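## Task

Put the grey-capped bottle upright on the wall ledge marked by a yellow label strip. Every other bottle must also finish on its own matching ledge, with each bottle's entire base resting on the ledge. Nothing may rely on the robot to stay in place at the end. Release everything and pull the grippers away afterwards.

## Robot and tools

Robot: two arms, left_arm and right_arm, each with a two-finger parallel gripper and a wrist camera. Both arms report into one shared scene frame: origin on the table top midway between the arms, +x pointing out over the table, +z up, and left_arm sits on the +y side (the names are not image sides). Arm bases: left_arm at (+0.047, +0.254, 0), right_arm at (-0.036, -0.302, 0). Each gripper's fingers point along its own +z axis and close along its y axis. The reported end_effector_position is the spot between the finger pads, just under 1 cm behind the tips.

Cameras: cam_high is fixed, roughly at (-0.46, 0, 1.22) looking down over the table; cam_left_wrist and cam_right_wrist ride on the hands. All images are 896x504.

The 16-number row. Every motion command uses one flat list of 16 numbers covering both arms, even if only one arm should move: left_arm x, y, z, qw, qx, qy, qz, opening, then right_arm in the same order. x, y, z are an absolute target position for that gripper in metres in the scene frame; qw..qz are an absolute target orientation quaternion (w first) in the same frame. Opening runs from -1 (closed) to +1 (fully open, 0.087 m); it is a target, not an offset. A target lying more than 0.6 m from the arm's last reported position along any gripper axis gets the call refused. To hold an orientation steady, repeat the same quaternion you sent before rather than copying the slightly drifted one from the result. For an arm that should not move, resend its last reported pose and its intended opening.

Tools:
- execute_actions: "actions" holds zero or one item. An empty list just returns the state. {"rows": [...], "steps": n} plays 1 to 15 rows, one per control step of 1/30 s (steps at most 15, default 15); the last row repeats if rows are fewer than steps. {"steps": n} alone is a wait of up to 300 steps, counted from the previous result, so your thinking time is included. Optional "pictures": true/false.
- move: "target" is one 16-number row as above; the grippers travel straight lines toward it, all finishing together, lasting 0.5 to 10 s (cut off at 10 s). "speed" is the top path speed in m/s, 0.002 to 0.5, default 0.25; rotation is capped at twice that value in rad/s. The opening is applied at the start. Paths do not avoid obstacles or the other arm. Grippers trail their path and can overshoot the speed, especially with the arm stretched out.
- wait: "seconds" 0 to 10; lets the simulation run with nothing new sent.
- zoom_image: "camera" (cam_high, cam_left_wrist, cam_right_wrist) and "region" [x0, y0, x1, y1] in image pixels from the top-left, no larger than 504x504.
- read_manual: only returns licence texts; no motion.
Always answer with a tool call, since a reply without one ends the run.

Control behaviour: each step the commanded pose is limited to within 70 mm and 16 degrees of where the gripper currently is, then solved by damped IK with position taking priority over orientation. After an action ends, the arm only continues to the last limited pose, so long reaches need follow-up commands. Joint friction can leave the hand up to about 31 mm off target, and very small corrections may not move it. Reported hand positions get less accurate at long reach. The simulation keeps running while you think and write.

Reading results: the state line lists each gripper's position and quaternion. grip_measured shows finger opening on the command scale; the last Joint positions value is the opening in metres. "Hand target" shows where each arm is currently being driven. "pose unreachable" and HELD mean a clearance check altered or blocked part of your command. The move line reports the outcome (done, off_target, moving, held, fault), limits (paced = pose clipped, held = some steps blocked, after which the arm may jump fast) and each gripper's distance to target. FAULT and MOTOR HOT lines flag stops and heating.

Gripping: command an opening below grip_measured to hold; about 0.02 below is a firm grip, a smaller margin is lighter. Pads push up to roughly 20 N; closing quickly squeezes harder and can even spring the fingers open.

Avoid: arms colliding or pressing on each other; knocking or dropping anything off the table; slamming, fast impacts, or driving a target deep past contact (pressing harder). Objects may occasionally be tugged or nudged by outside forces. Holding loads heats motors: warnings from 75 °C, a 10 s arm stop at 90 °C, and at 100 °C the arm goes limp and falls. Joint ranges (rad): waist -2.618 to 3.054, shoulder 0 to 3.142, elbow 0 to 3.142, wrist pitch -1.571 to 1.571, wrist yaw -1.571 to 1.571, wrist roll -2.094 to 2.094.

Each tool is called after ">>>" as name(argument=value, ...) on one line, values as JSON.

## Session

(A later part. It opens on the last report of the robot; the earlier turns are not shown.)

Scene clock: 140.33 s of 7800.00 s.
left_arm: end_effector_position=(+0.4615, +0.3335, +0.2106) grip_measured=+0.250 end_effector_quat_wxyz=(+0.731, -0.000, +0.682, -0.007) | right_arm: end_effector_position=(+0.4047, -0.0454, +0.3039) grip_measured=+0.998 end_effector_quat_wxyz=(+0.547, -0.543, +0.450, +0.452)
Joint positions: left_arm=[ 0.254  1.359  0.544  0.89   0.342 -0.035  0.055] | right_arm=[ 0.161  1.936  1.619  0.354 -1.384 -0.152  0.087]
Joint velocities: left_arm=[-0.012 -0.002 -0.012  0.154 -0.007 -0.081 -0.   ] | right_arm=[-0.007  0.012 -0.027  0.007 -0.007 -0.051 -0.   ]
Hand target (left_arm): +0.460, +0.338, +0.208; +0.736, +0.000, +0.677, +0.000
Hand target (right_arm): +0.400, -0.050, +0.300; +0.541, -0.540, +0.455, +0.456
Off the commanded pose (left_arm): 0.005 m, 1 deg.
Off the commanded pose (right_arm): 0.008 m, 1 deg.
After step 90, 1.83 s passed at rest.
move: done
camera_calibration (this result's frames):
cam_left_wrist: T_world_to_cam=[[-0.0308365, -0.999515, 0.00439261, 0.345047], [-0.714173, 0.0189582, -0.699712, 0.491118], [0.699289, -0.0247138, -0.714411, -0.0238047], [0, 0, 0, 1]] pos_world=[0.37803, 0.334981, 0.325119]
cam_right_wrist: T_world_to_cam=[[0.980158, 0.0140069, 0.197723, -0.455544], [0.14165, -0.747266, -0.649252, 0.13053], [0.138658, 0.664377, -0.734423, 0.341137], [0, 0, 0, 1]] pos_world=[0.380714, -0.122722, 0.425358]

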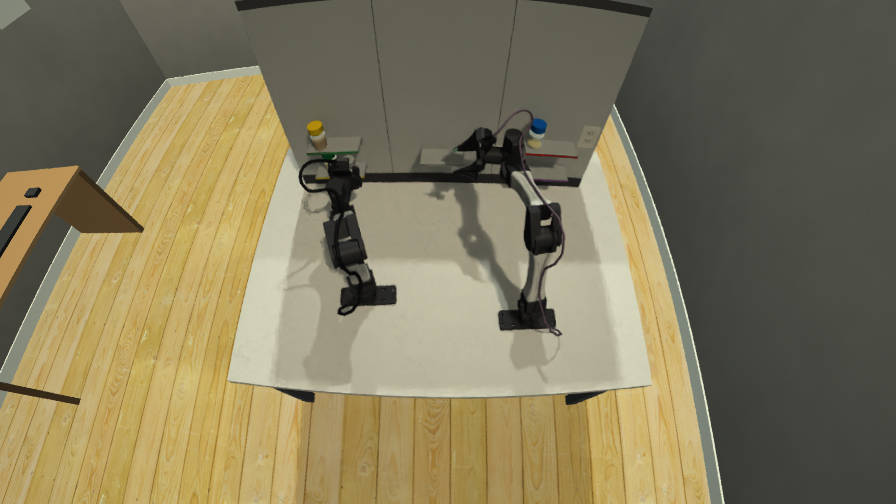

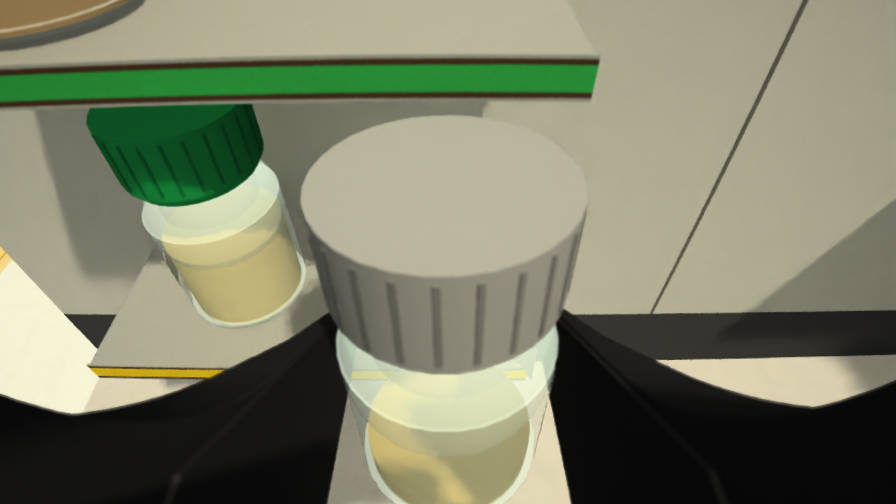

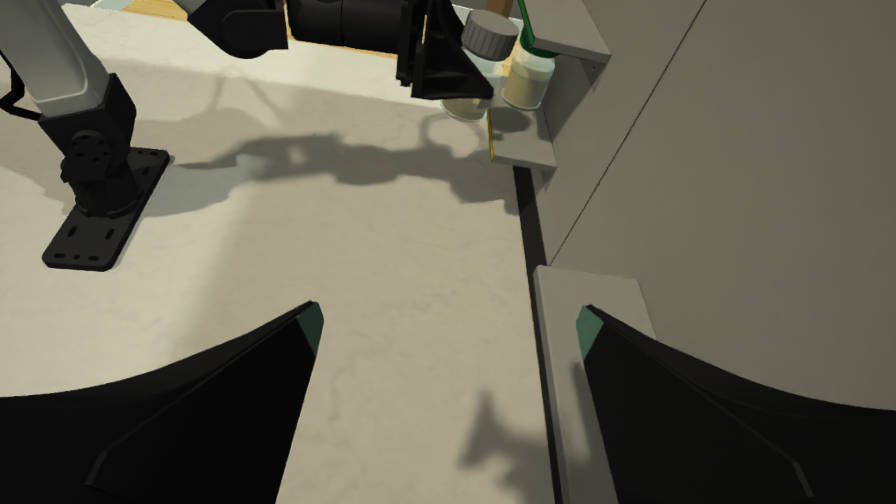

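>>> move(target=[0.49,0.338,0.224,0.737,0,0.676,0,0.1,0.40,-0.05,0.3,0.54,-0.54,0.455,0.455,1], speed=0.03)

>>> zoom_image(camera="cam_right_wrist", region=[300,0,700,250])

Scene clock: 142.53 s of 7800.00 s.
left_arm: end_effector_position=(+0.4815, +0.3366, +0.2092) grip_measured=+0.250 end_effector_quat_wxyz=(+0.723, -0.005, +0.691, -0.008) | right_arm: end_effector_position=(+0.4047, -0.0454, +0.3039) grip_measured=+0.998 end_effector_quat_wxyz=(+0.547, -0.543, +0.450, +0.452)
Joint positions: left_arm=[ 0.238  1.434  0.626  0.854  0.322 -0.034  0.055] | right_arm=[ 0.161  1.936  1.619  0.354 -1.384 -0.152  0.087]
Joint velocities: left_arm=[ 0.017  0.007 -0.002  0.066 -0.051 -0.051 -0.001] | right_arm=[-0.002  0.012  0.007 -0.022 -0.139  0.051  0.   ]
Hand target (left_arm): +0.489, +0.338, +0.224; +0.737, -0.000, +0.676, -0.000
Hand target (right_arm): +0.400, -0.050, +0.300; +0.541, -0.540, +0.455, +0.456
Off the commanded pose (left_arm): 0.017 m, 3 deg.
Off the commanded pose (right_arm): 0.008 m, 1 deg.
move: off_target (left_arm)
camera_calibration (this result's frames):
cam_left_wrist: T_world_to_cam=[[-0.0259795, -0.99957, 0.0135659, 0.344612], [-0.731925, 0.0097766, -0.681315, 0.512115], [0.680889, -0.0276294, -0.731865, -0.0252669], [0, 0, 0, 1]] pos_world=[0.400987, 0.338759, 0.325745]
cam_right_wrist: T_world_to_cam=[[0.980158, 0.0140069, 0.197723, -0.455544], [0.14165, -0.747266, -0.649252, 0.13053], [0.138658, 0.664377, -0.734423, 0.341137], [0, 0, 0, 1]] pos_world=[0.380714, -0.122722, 0.425358]

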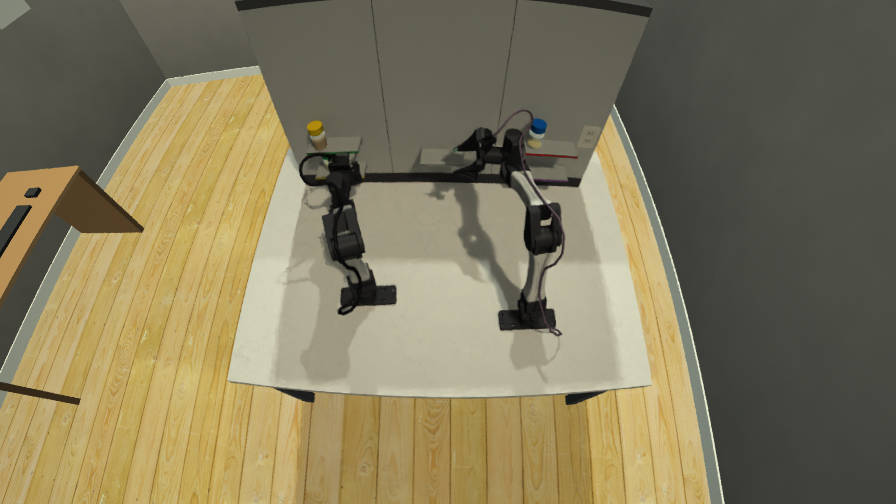

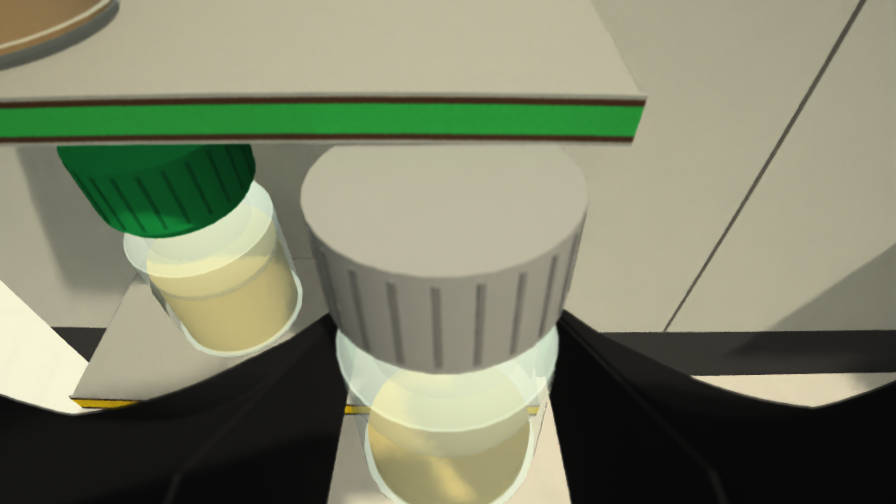

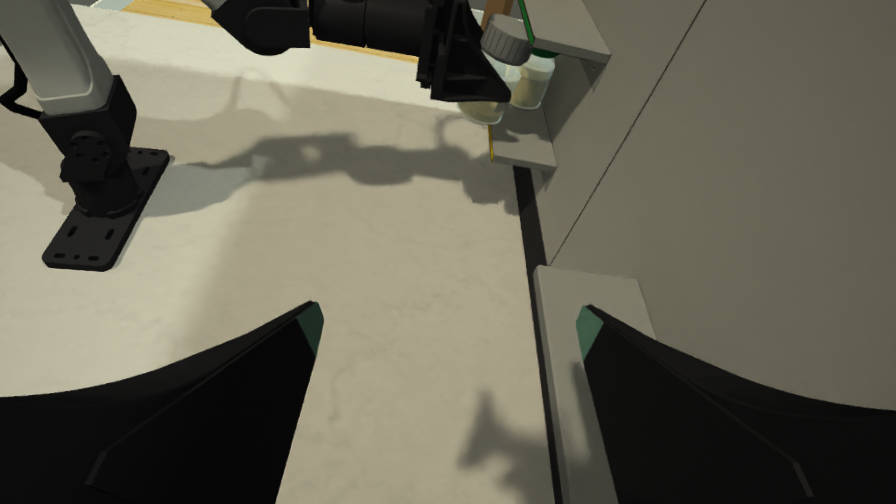

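Region (300, 0, 700, 250) of cam_right_wrist's 896x504 image, scaled by 1.260, with more detail than that image has; it fills the top 315 rows of this view, and the rest is white.

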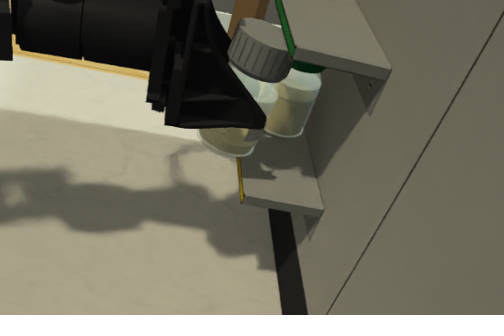

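Cap slides under now.

>>> move(target=[0.52,0.338,0.224,0.737,0,0.676,0,0.1,0.40,-0.05,0.3,0.54,-0.54,0.455,0.455,1], speed=0.03)

>>> zoom_image(camera="cam_right_wrist", region=[300,0,700,250])

Scene clock: 145.07 s of 7800.00 s.
left_arm: end_effector_position=(+0.5106, +0.3370, +0.2059) grip_measured=+0.250 end_effector_quat_wxyz=(+0.717, -0.007, +0.697, -0.009) | right_arm: end_effector_position=(+0.4047, -0.0454, +0.3039) grip_measured=+0.998 end_effector_quat_wxyz=(+0.547, -0.543, +0.450, +0.452)
Joint positions: left_arm=[ 0.208  1.545  0.731  0.844  0.291 -0.031  0.055] | right_arm=[ 0.161  1.936  1.619  0.354 -1.384 -0.152  0.087]
Joint velocities: left_arm=[ 0.027  0.012 -0.012 -0.022 -0.007  0.066 -0.   ] | right_arm=[ 0.007 -0.012  0.022  0.022 -0.037  0.007  0.001]
Hand target (left_arm): +0.519, +0.338, +0.224; +0.737, -0.000, +0.676, -0.000
Hand target (right_arm): +0.400, -0.050, +0.300; +0.541, -0.540, +0.455, +0.456
Off the commanded pose (left_arm): 0.020 m, 4 deg.
Off the commanded pose (right_arm): 0.008 m, 1 deg.
move: off_target (left_arm)
camera_calibration (this result's frames):
cam_left_wrist: T_world_to_cam=[[-0.0248916, -0.999536, 0.0175388, 0.344417], [-0.742756, 0.00674877, -0.669528, 0.535265], [0.6691, -0.0296926, -0.742579, -0.0384781], [0, 0, 0, 1]] pos_world=[0.43189, 0.339503, 0.323761]
cam_right_wrist: T_world_to_cam=[[0.980158, 0.0140069, 0.197723, -0.455544], [0.14165, -0.747266, -0.649252, 0.13053], [0.138658, 0.664377, -0.734423, 0.341137], [0, 0, 0, 1]] pos_world=[0.380714, -0.122722, 0.425358]

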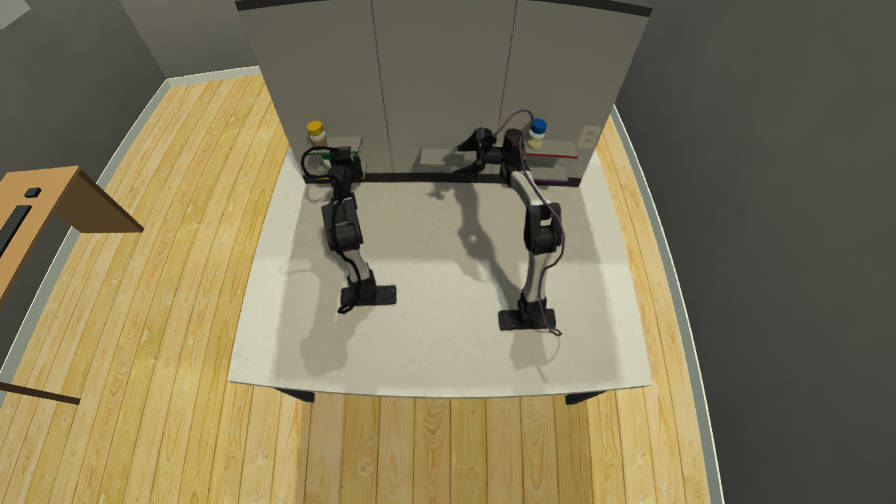

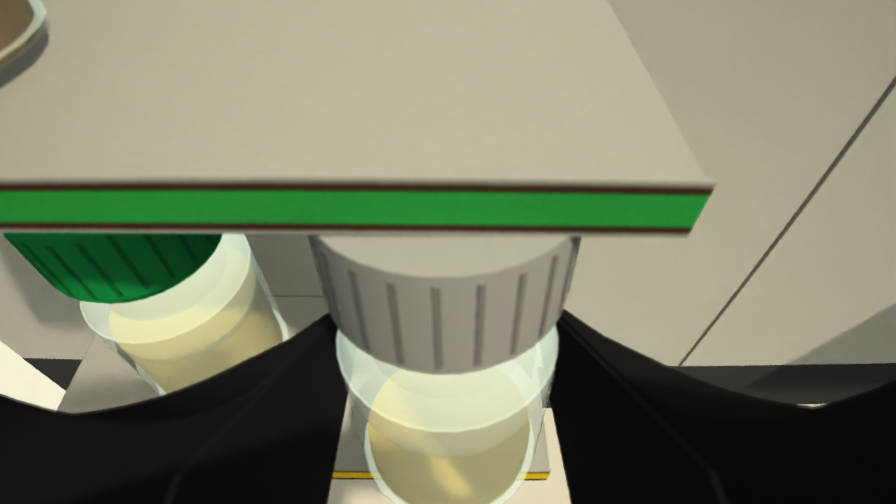

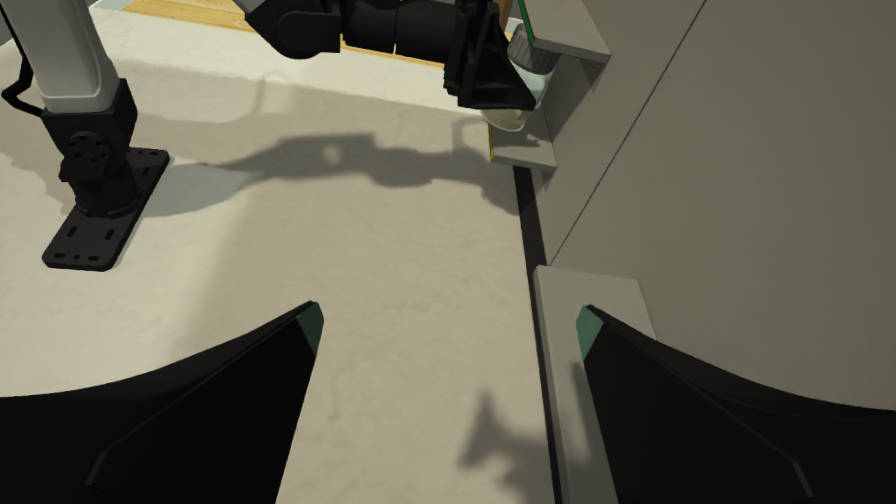

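Region (300, 0, 700, 250) of cam_right_wrist's 896x504 image, scaled by 1.260, with more detail than that image has; it fills the top 315 rows of this view, and the rest is white.

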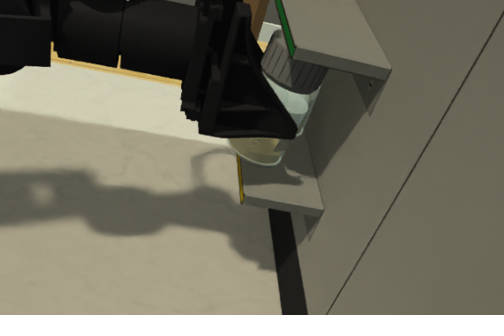

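>>> move(target=[0.547,0.338,0.224,0.737,0,0.676,0,0.1,0.40,-0.05,0.3,0.54,-0.54,0.455,0.455,1], speed=0.03)

>>> zoom_image(camera="cam_right_wrist", region=[300,0,700,250])

Scene clock: 147.93 s of 7800.00 s.
left_arm: end_effector_position=(+0.5373, +0.3374, +0.2053) grip_measured=+0.250 end_effector_quat_wxyz=(+0.716, -0.007, +0.698, -0.009) | right_arm: end_effector_position=(+0.4047, -0.0454, +0.3039) grip_measured=+0.998 end_effector_quat_wxyz=(+0.547, -0.543, +0.450, +0.452)
Joint positions: left_arm=[ 0.185  1.642  0.831  0.837  0.269 -0.03   0.055] | right_arm=[ 0.161  1.936  1.619  0.354 -1.384 -0.152  0.087]
Joint velocities: left_arm=[ 0.007  0.007  0.012 -0.007  0.007 -0.037  0.   ] | right_arm=[-0.007  0.022 -0.002  0.022  0.007 -0.007  0.001]
Hand target (left_arm): +0.546, +0.337, +0.224; +0.737, +0.000, +0.676, -0.001
Hand target (right_arm): +0.400, -0.050, +0.300; +0.541, -0.540, +0.455, +0.456
Off the commanded pose (left_arm): 0.021 m, 4 deg.
Off the commanded pose (right_arm): 0.008 m, 1 deg.
move: off_target (left_arm)
camera_calibration (this result's frames):
cam_left_wrist: T_world_to_cam=[[-0.0247978, -0.999535, 0.0177446, 0.345352], [-0.74509, 0.00664529, -0.66693, 0.555471], [0.666502, -0.0297598, -0.744909, -0.054993], [0, 0, 0, 1]] pos_world=[0.459093, 0.339863, 0.323368]
cam_right_wrist: T_world_to_cam=[[0.980158, 0.0140069, 0.197723, -0.455544], [0.14165, -0.747266, -0.649252, 0.13053], [0.138658, 0.664377, -0.734423, 0.341137], [0, 0, 0, 1]] pos_world=[0.380714, -0.122722, 0.425358]

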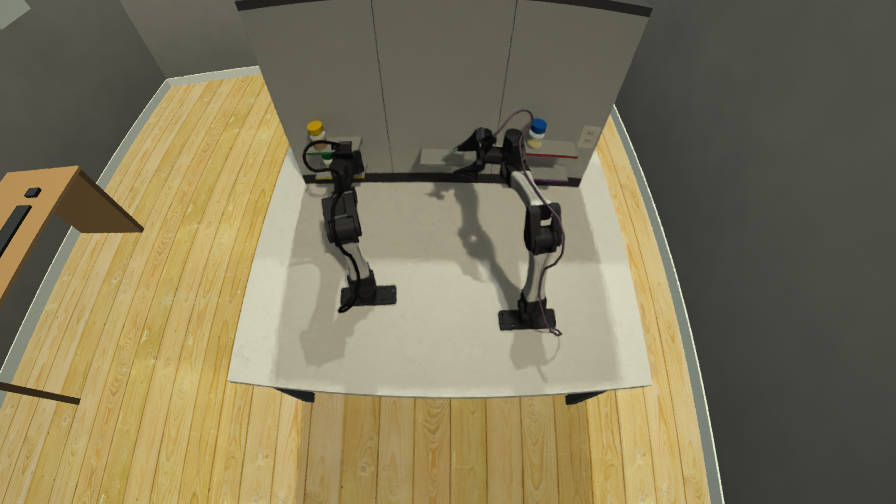

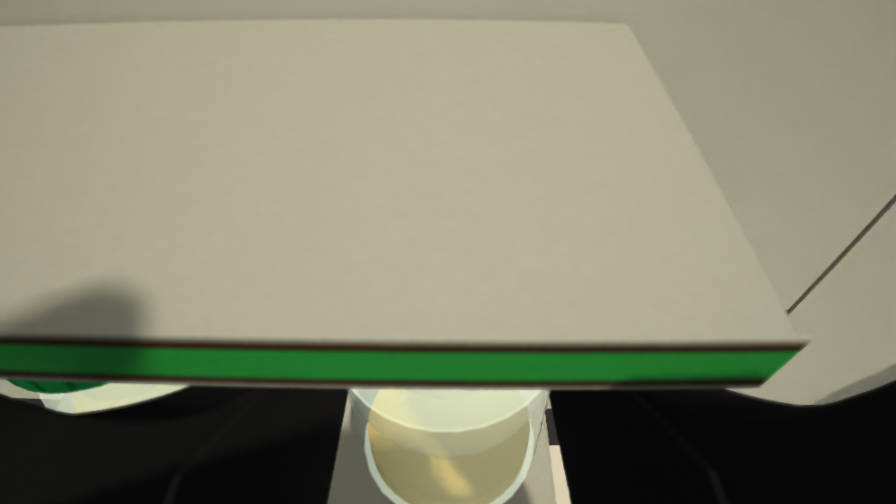

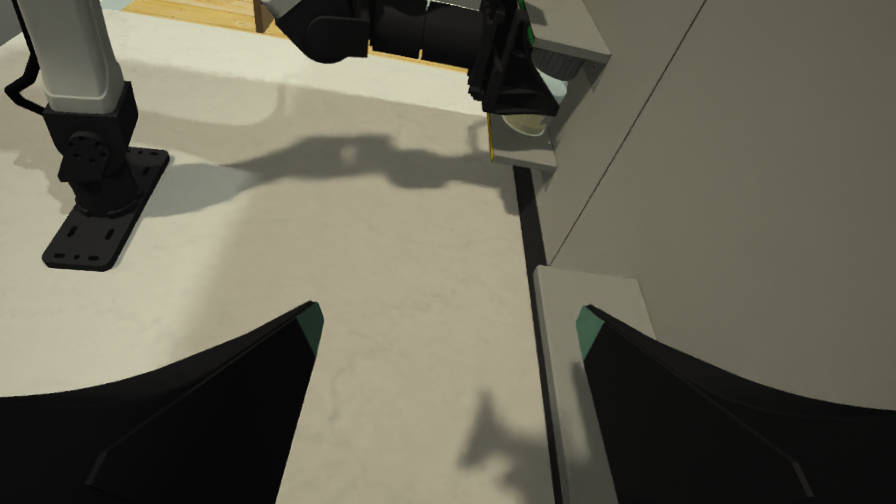

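Region (300, 0, 700, 250) of cam_right_wrist's 896x504 image, scaled by 1.260, with more detail than that image has; it fills the top 315 rows of this view, and the rest is white.

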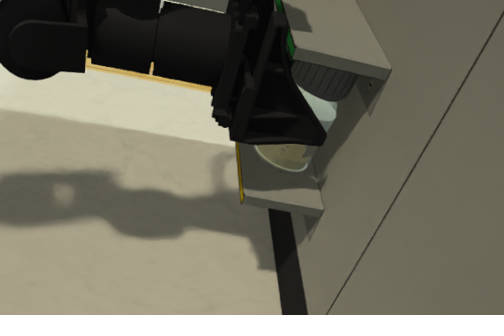

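>>> move(target=[0.545,0.355,0.195,0.73,0,0.683,0,0.1,0.40,-0.05,0.3,0.54,-0.54,0.455,0.455,1], speed=0.02)

>>> zoom_image(camera="cam_right_wrist", region=[300,0,700,250])

Scene clock: 150.67 s of 7800.00 s.
left_arm: end_effector_position=(+0.5430, +0.3521, +0.1911) grip_measured=+0.250 end_effector_quat_wxyz=(+0.720, -0.007, +0.694, -0.004) | right_arm: end_effector_position=(+0.4047, -0.0454, +0.3039) grip_measured=+0.998 end_effector_quat_wxyz=(+0.547, -0.543, +0.450, +0.452)
Joint positions: left_arm=[ 0.219  1.715  0.831  0.922  0.293 -0.026  0.055] | right_arm=[ 0.161  1.936  1.619  0.354 -1.384 -0.152  0.087]
Joint velocities: left_arm=[ 0.002 -0.012 -0.007  0.11  -0.007 -0.037 -0.   ] | right_arm=[-0.002  0.007 -0.037 -0.022 -0.007  0.007 -0.001]
Hand target (left_arm): +0.545, +0.355, +0.195; +0.730, +0.000, +0.684, +0.001
Hand target (right_arm): +0.400, -0.050, +0.300; +0.541, -0.540, +0.455, +0.456
Off the commanded pose (left_arm): 0.005 m, 2 deg.
Off the commanded pose (right_arm): 0.008 m, 1 deg.
move: done
camera_calibration (this result's frames):
cam_left_wrist: T_world_to_cam=[[-0.016453, -0.999817, 0.00979963, 0.357496], [-0.737177, 0.00550839, -0.675677, 0.547942], [0.675499, -0.018341, -0.737132, -0.0792448], [0, 0, 0, 1]] pos_world=[0.463342, 0.352959, 0.308315]
cam_right_wrist: T_world_to_cam=[[0.980158, 0.0140069, 0.197723, -0.455544], [0.14165, -0.747266, -0.649252, 0.13053], [0.138658, 0.664377, -0.734423, 0.341137], [0, 0, 0, 1]] pos_world=[0.380714, -0.122722, 0.425358]

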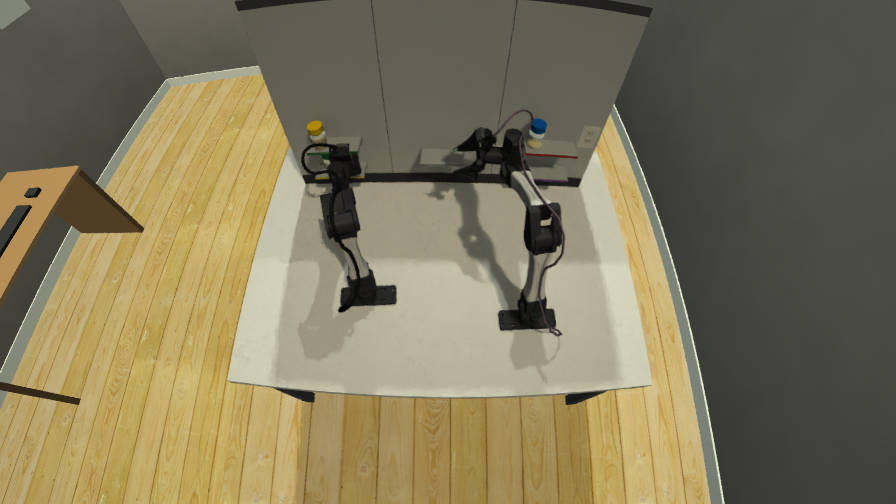

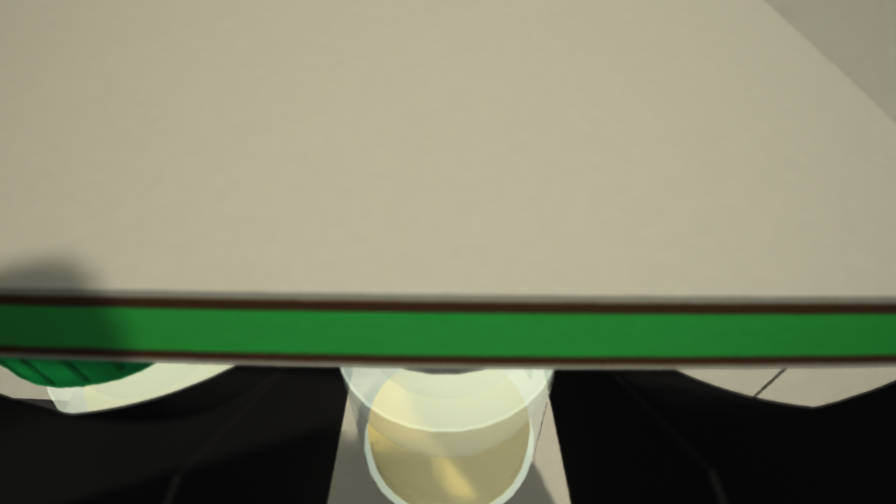

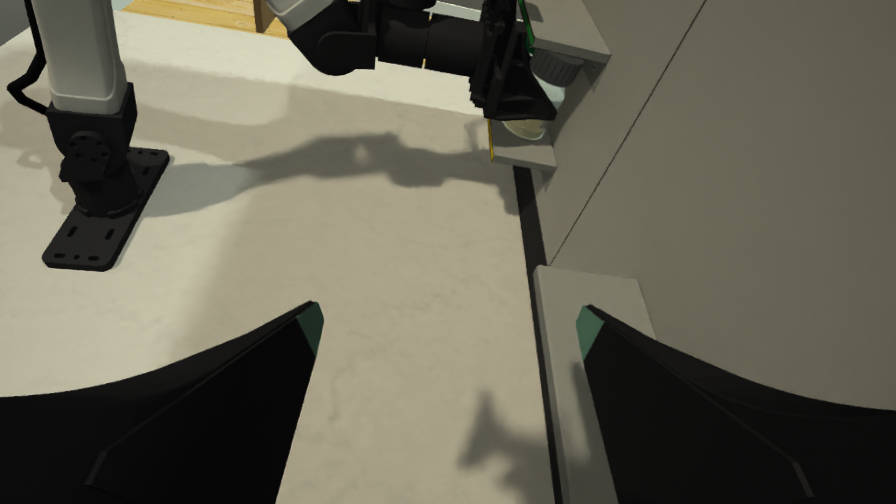

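Region (300, 0, 700, 250) of cam_right_wrist's 896x504 image, scaled by 1.260, with more detail than that image has; it fills the top 315 rows of this view, and the rest is white.

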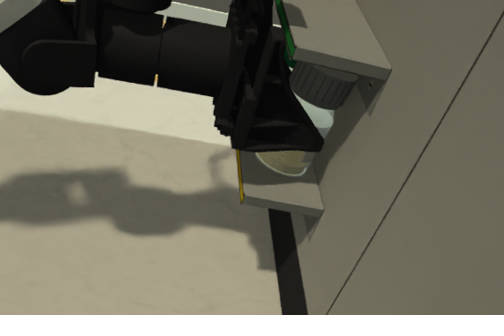

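>>> move(target=[0.545,0.354,0.178,0.725,0,0.689,0,0.1,0.40,-0.05,0.3,0.54,-0.54,0.455,0.455,1], speed=0.02)

>>> move(target=[0.545,0.354,0.18,0.725,0,0.689,0,0.65,0.40,-0.05,0.3,0.54,-0.54,0.455,0.455,1], speed=0.02)

>>> zoom_image(camera="cam_right_wrist", region=[300,0,700,250])

Scene clock: 153.40 s of 7800.00 s.
left_arm: end_effector_position=(+0.5469, +0.3530, +0.1875) grip_measured=+0.250 end_effector_quat_wxyz=(+0.726, -0.003, +0.688, -0.001) | right_arm: end_effector_position=(+0.4047, -0.0454, +0.3039) grip_measured=+0.998 end_effector_quat_wxyz=(+0.547, -0.543, +0.450, +0.452)
Joint positions: left_arm=[ 0.219  1.748  0.831  0.974  0.296 -0.023  0.055] | right_arm=[ 0.161  1.936  1.619  0.354 -1.384 -0.152  0.087]
Joint velocities: left_arm=[-0.002  0.007 -0.007  0.007  0.051 -0.066  0.   ] | right_arm=[-0.002  0.007  0.012 -0.022 -0.007 -0.022 -0.001]
Hand target (left_arm): +0.545, +0.354, +0.178; +0.724, -0.000, +0.689, -0.000
Hand target (right_arm): +0.400, -0.050, +0.300; +0.541, -0.540, +0.455, +0.456
Off the commanded pose (left_arm): 0.010 m, 0 deg.
Off the commanded pose (right_arm): 0.008 m, 1 deg.
move: done
camera_calibration (this result's frames):
cam_left_wrist: T_world_to_cam=[[-0.0186937, -0.999825, 0.000952898, 0.361416], [-0.725251, 0.012904, -0.688363, 0.541604], [0.688231, -0.0135592, -0.725365, -0.0954286], [0, 0, 0, 1]] pos_world=[0.465232, 0.35307, 0.303255]
cam_right_wrist: T_world_to_cam=[[0.980158, 0.0140069, 0.197723, -0.455544], [0.14165, -0.747266, -0.649252, 0.13053], [0.138658, 0.664377, -0.734423, 0.341137], [0, 0, 0, 1]] pos_world=[0.380714, -0.122722, 0.425358]

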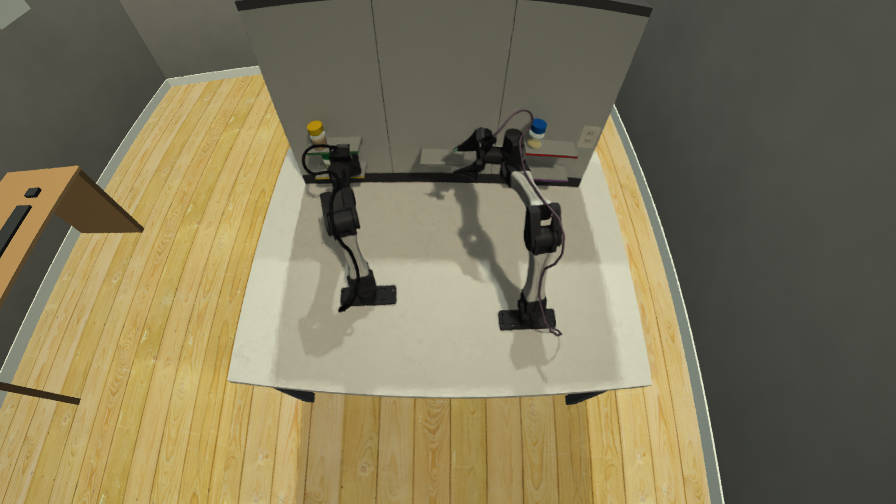

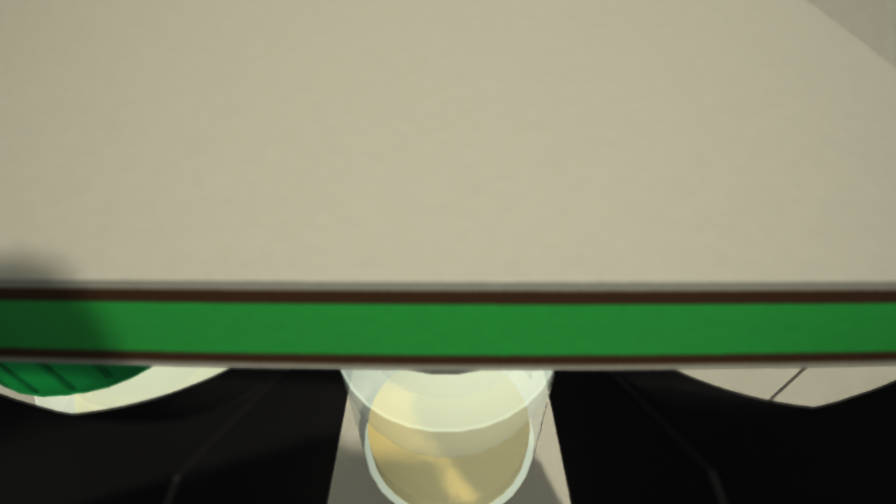

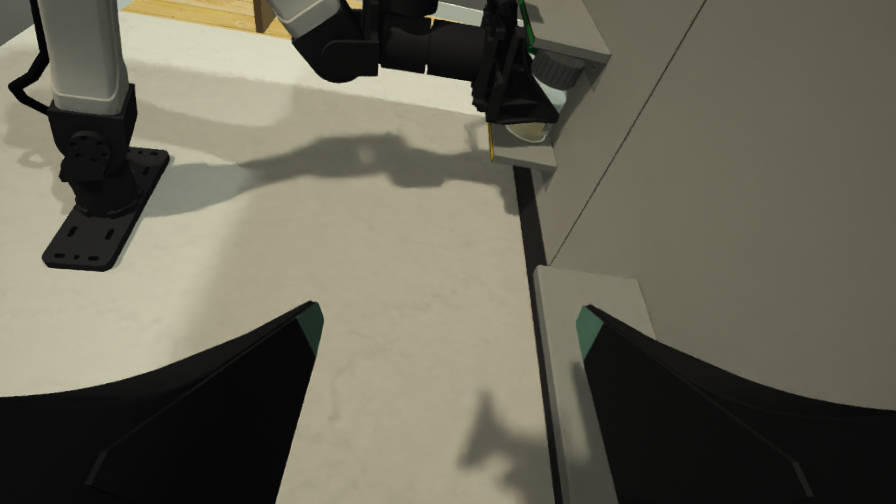

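Scene clock: 154.13 s of 7800.00 s.
left_arm: end_effector_position=(+0.5476, +0.3532, +0.1941) grip_measured=+0.650 end_effector_quat_wxyz=(+0.735, -0.000, +0.678, +0.001) | right_arm: end_effector_position=(+0.4047, -0.0454, +0.3039) grip_measured=+0.998 end_effector_quat_wxyz=(+0.547, -0.543, +0.450, +0.452)
Joint positions: left_arm=[ 0.219  1.748  0.831  1.001  0.296 -0.023  0.072] | right_arm=[ 0.161  1.936  1.619  0.354 -1.384 -0.152  0.087]
Joint velocities: left_arm=[-0.012 -0.027 -0.007  0.066 -0.051 -0.051 -0.   ] | right_arm=[ 0.007 -0.012  0.007 -0.051  0.022 -0.022  0.001]
Hand target (left_arm): +0.545, +0.354, +0.180; +0.725, -0.000, +0.689, -0.000
Hand target (right_arm): +0.400, -0.050, +0.300; +0.541, -0.540, +0.455, +0.456
Off the commanded pose (left_arm): 0.014 m, 2 deg.
Off the commanded pose (right_arm): 0.008 m, 1 deg.
move: off_target (left_arm)
camera_calibration (this result's frames):
cam_left_wrist: T_world_to_cam=[[-0.0185784, -0.999796, -0.00787937, 0.363274], [-0.707194, 0.0187113, -0.706772, 0.538244], [0.706775, -0.00755845, -0.707398, -0.106832], [0, 0, 0, 1]] pos_world=[0.462898, 0.352322, 0.307705]
cam_right_wrist: T_world_to_cam=[[0.980158, 0.0140069, 0.197723, -0.455544], [0.14165, -0.747266, -0.649252, 0.13053], [0.138658, 0.664377, -0.734423, 0.341137], [0, 0, 0, 1]] pos_world=[0.380714, -0.122722, 0.425358]

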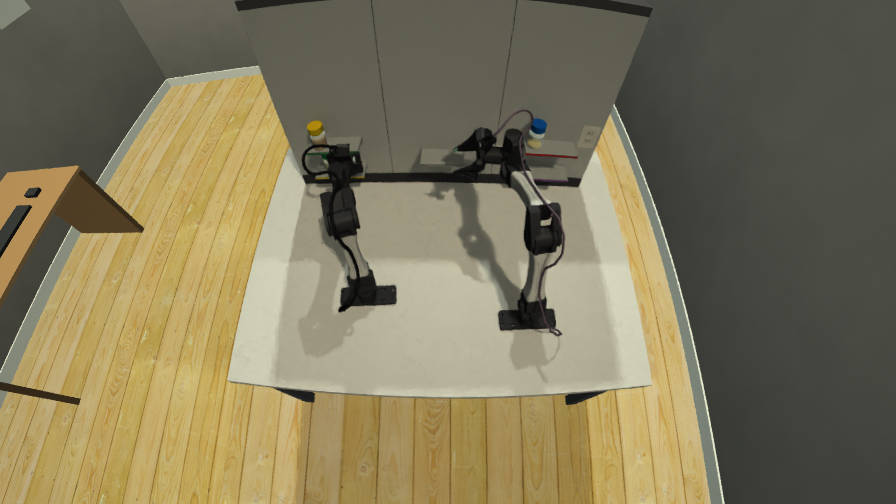

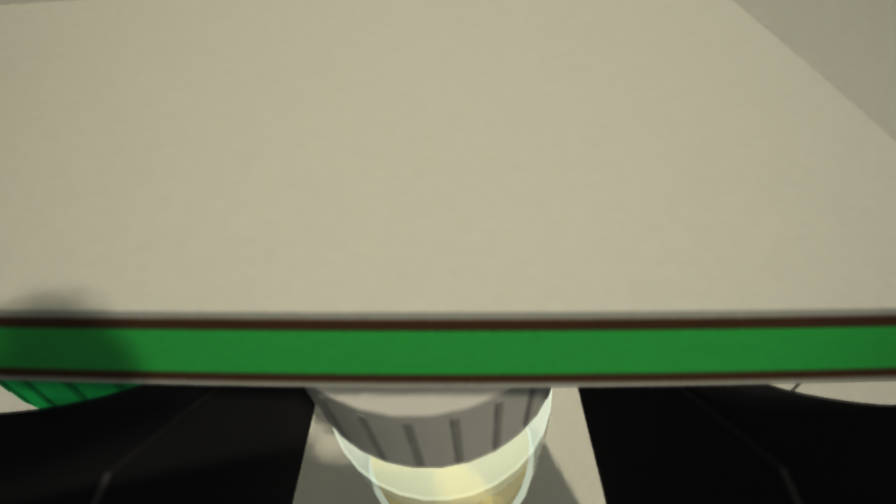

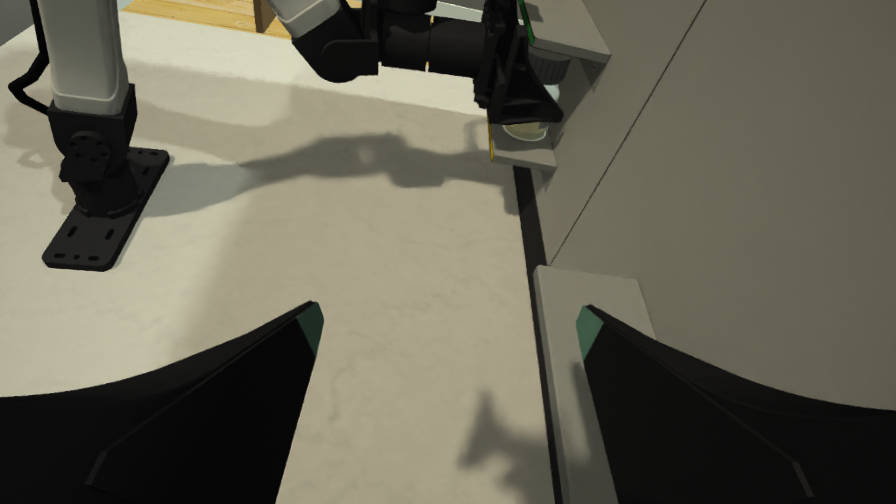

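Region (300, 0, 700, 250) of cam_right_wrist's 896x504 image, scaled by 1.260, with more detail than that image has; it fills the top 315 rows of this view, and the rest is white.

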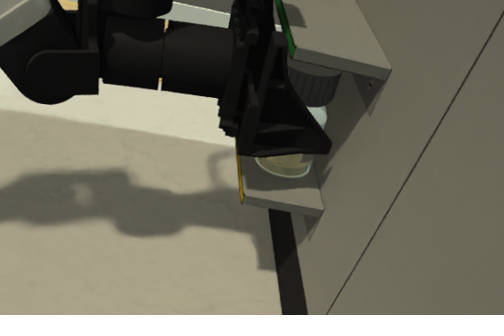

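Settled upright. Withdraw.

>>> move(target=[0.42,0.354,0.21,0.735,0,0.678,0,0.65,0.40,-0.05,0.3,0.54,-0.54,0.455,0.455,1], speed=0.08)

>>> zoom_image(camera="cam_right_wrist", region=[400,0,700,200])

Scene clock: 157.43 s of 7800.00 s.
left_arm: end_effector_position=(+0.4271, +0.3564, +0.2234) grip_measured=+0.650 end_effector_quat_wxyz=(+0.747, +0.007, +0.665, +0.009) | right_arm: end_effector_position=(+0.4047, -0.0454, +0.3039) grip_measured=+0.998 end_effector_quat_wxyz=(+0.547, -0.543, +0.450, +0.452)
Joint positions: left_arm=[ 0.388  1.24   0.467  0.902  0.463 -0.035  0.072] | right_arm=[ 0.161  1.936  1.619  0.354 -1.384 -0.152  0.087]
Joint velocities: left_arm=[-0.007  0.007  0.007 -0.037 -0.022 -0.051  0.002] | right_arm=[ 0.012 -0.002 -0.027 -0.11  -0.051 -0.022  0.   ]
Hand target (left_arm): +0.420, +0.354, +0.210; +0.735, +0.000, +0.678, +0.000
Hand target (right_arm): +0.400, -0.050, +0.300; +0.541, -0.540, +0.455, +0.456
Off the commanded pose (left_arm): 0.015 m, 2 deg.
Off the commanded pose (right_arm): 0.008 m, 1 deg.
move: off_target (left_arm)
camera_calibration (this result's frames):
cam_left_wrist: T_world_to_cam=[[-0.0158745, -0.999421, -0.0301031, 0.368115], [-0.681845, 0.0328411, -0.730759, 0.463216], [0.731325, 0.00892515, -0.681971, -0.0229048], [0, 0, 0, 1]] pos_world=[0.338436, 0.352894, 0.33396]
cam_right_wrist: T_world_to_cam=[[0.980158, 0.0140069, 0.197723, -0.455544], [0.14165, -0.747266, -0.649252, 0.13053], [0.138658, 0.664377, -0.734423, 0.341137], [0, 0, 0, 1]] pos_world=[0.380714, -0.122722, 0.425358]

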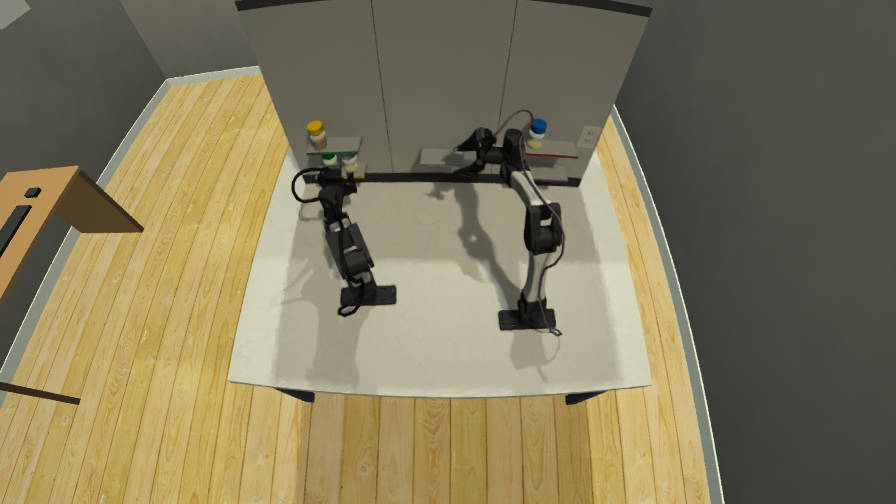

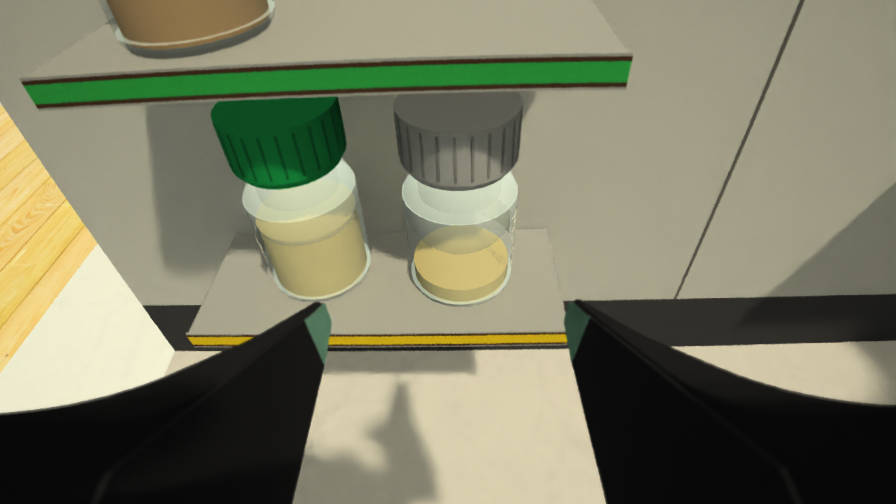

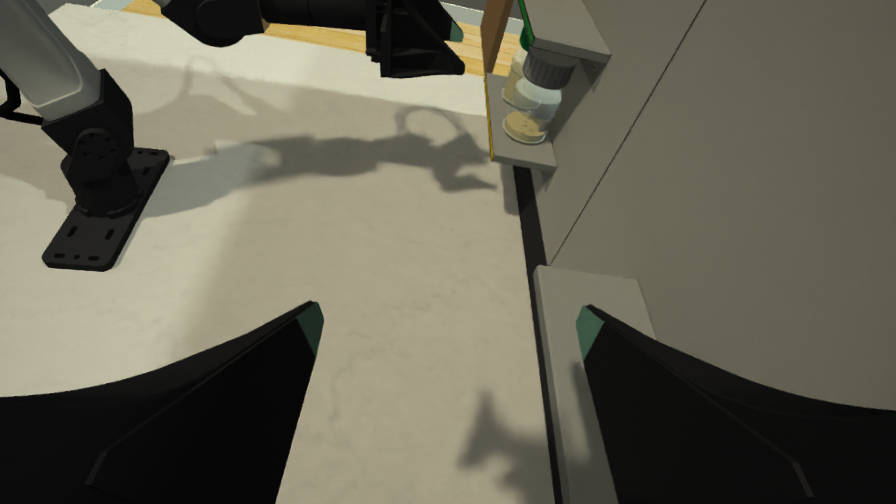

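Region (400, 0, 700, 200) of cam_right_wrist's 896x504 image, scaled by 1.680, with more detail than that image has.

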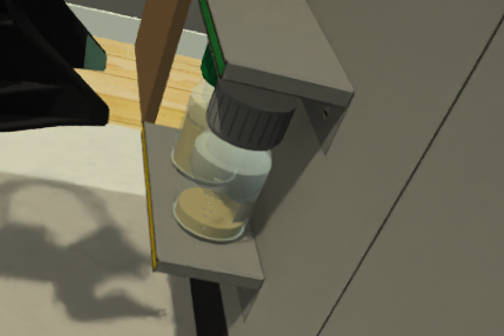

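>>> finished_scene(scene=1)

The scene is finished: the task was done.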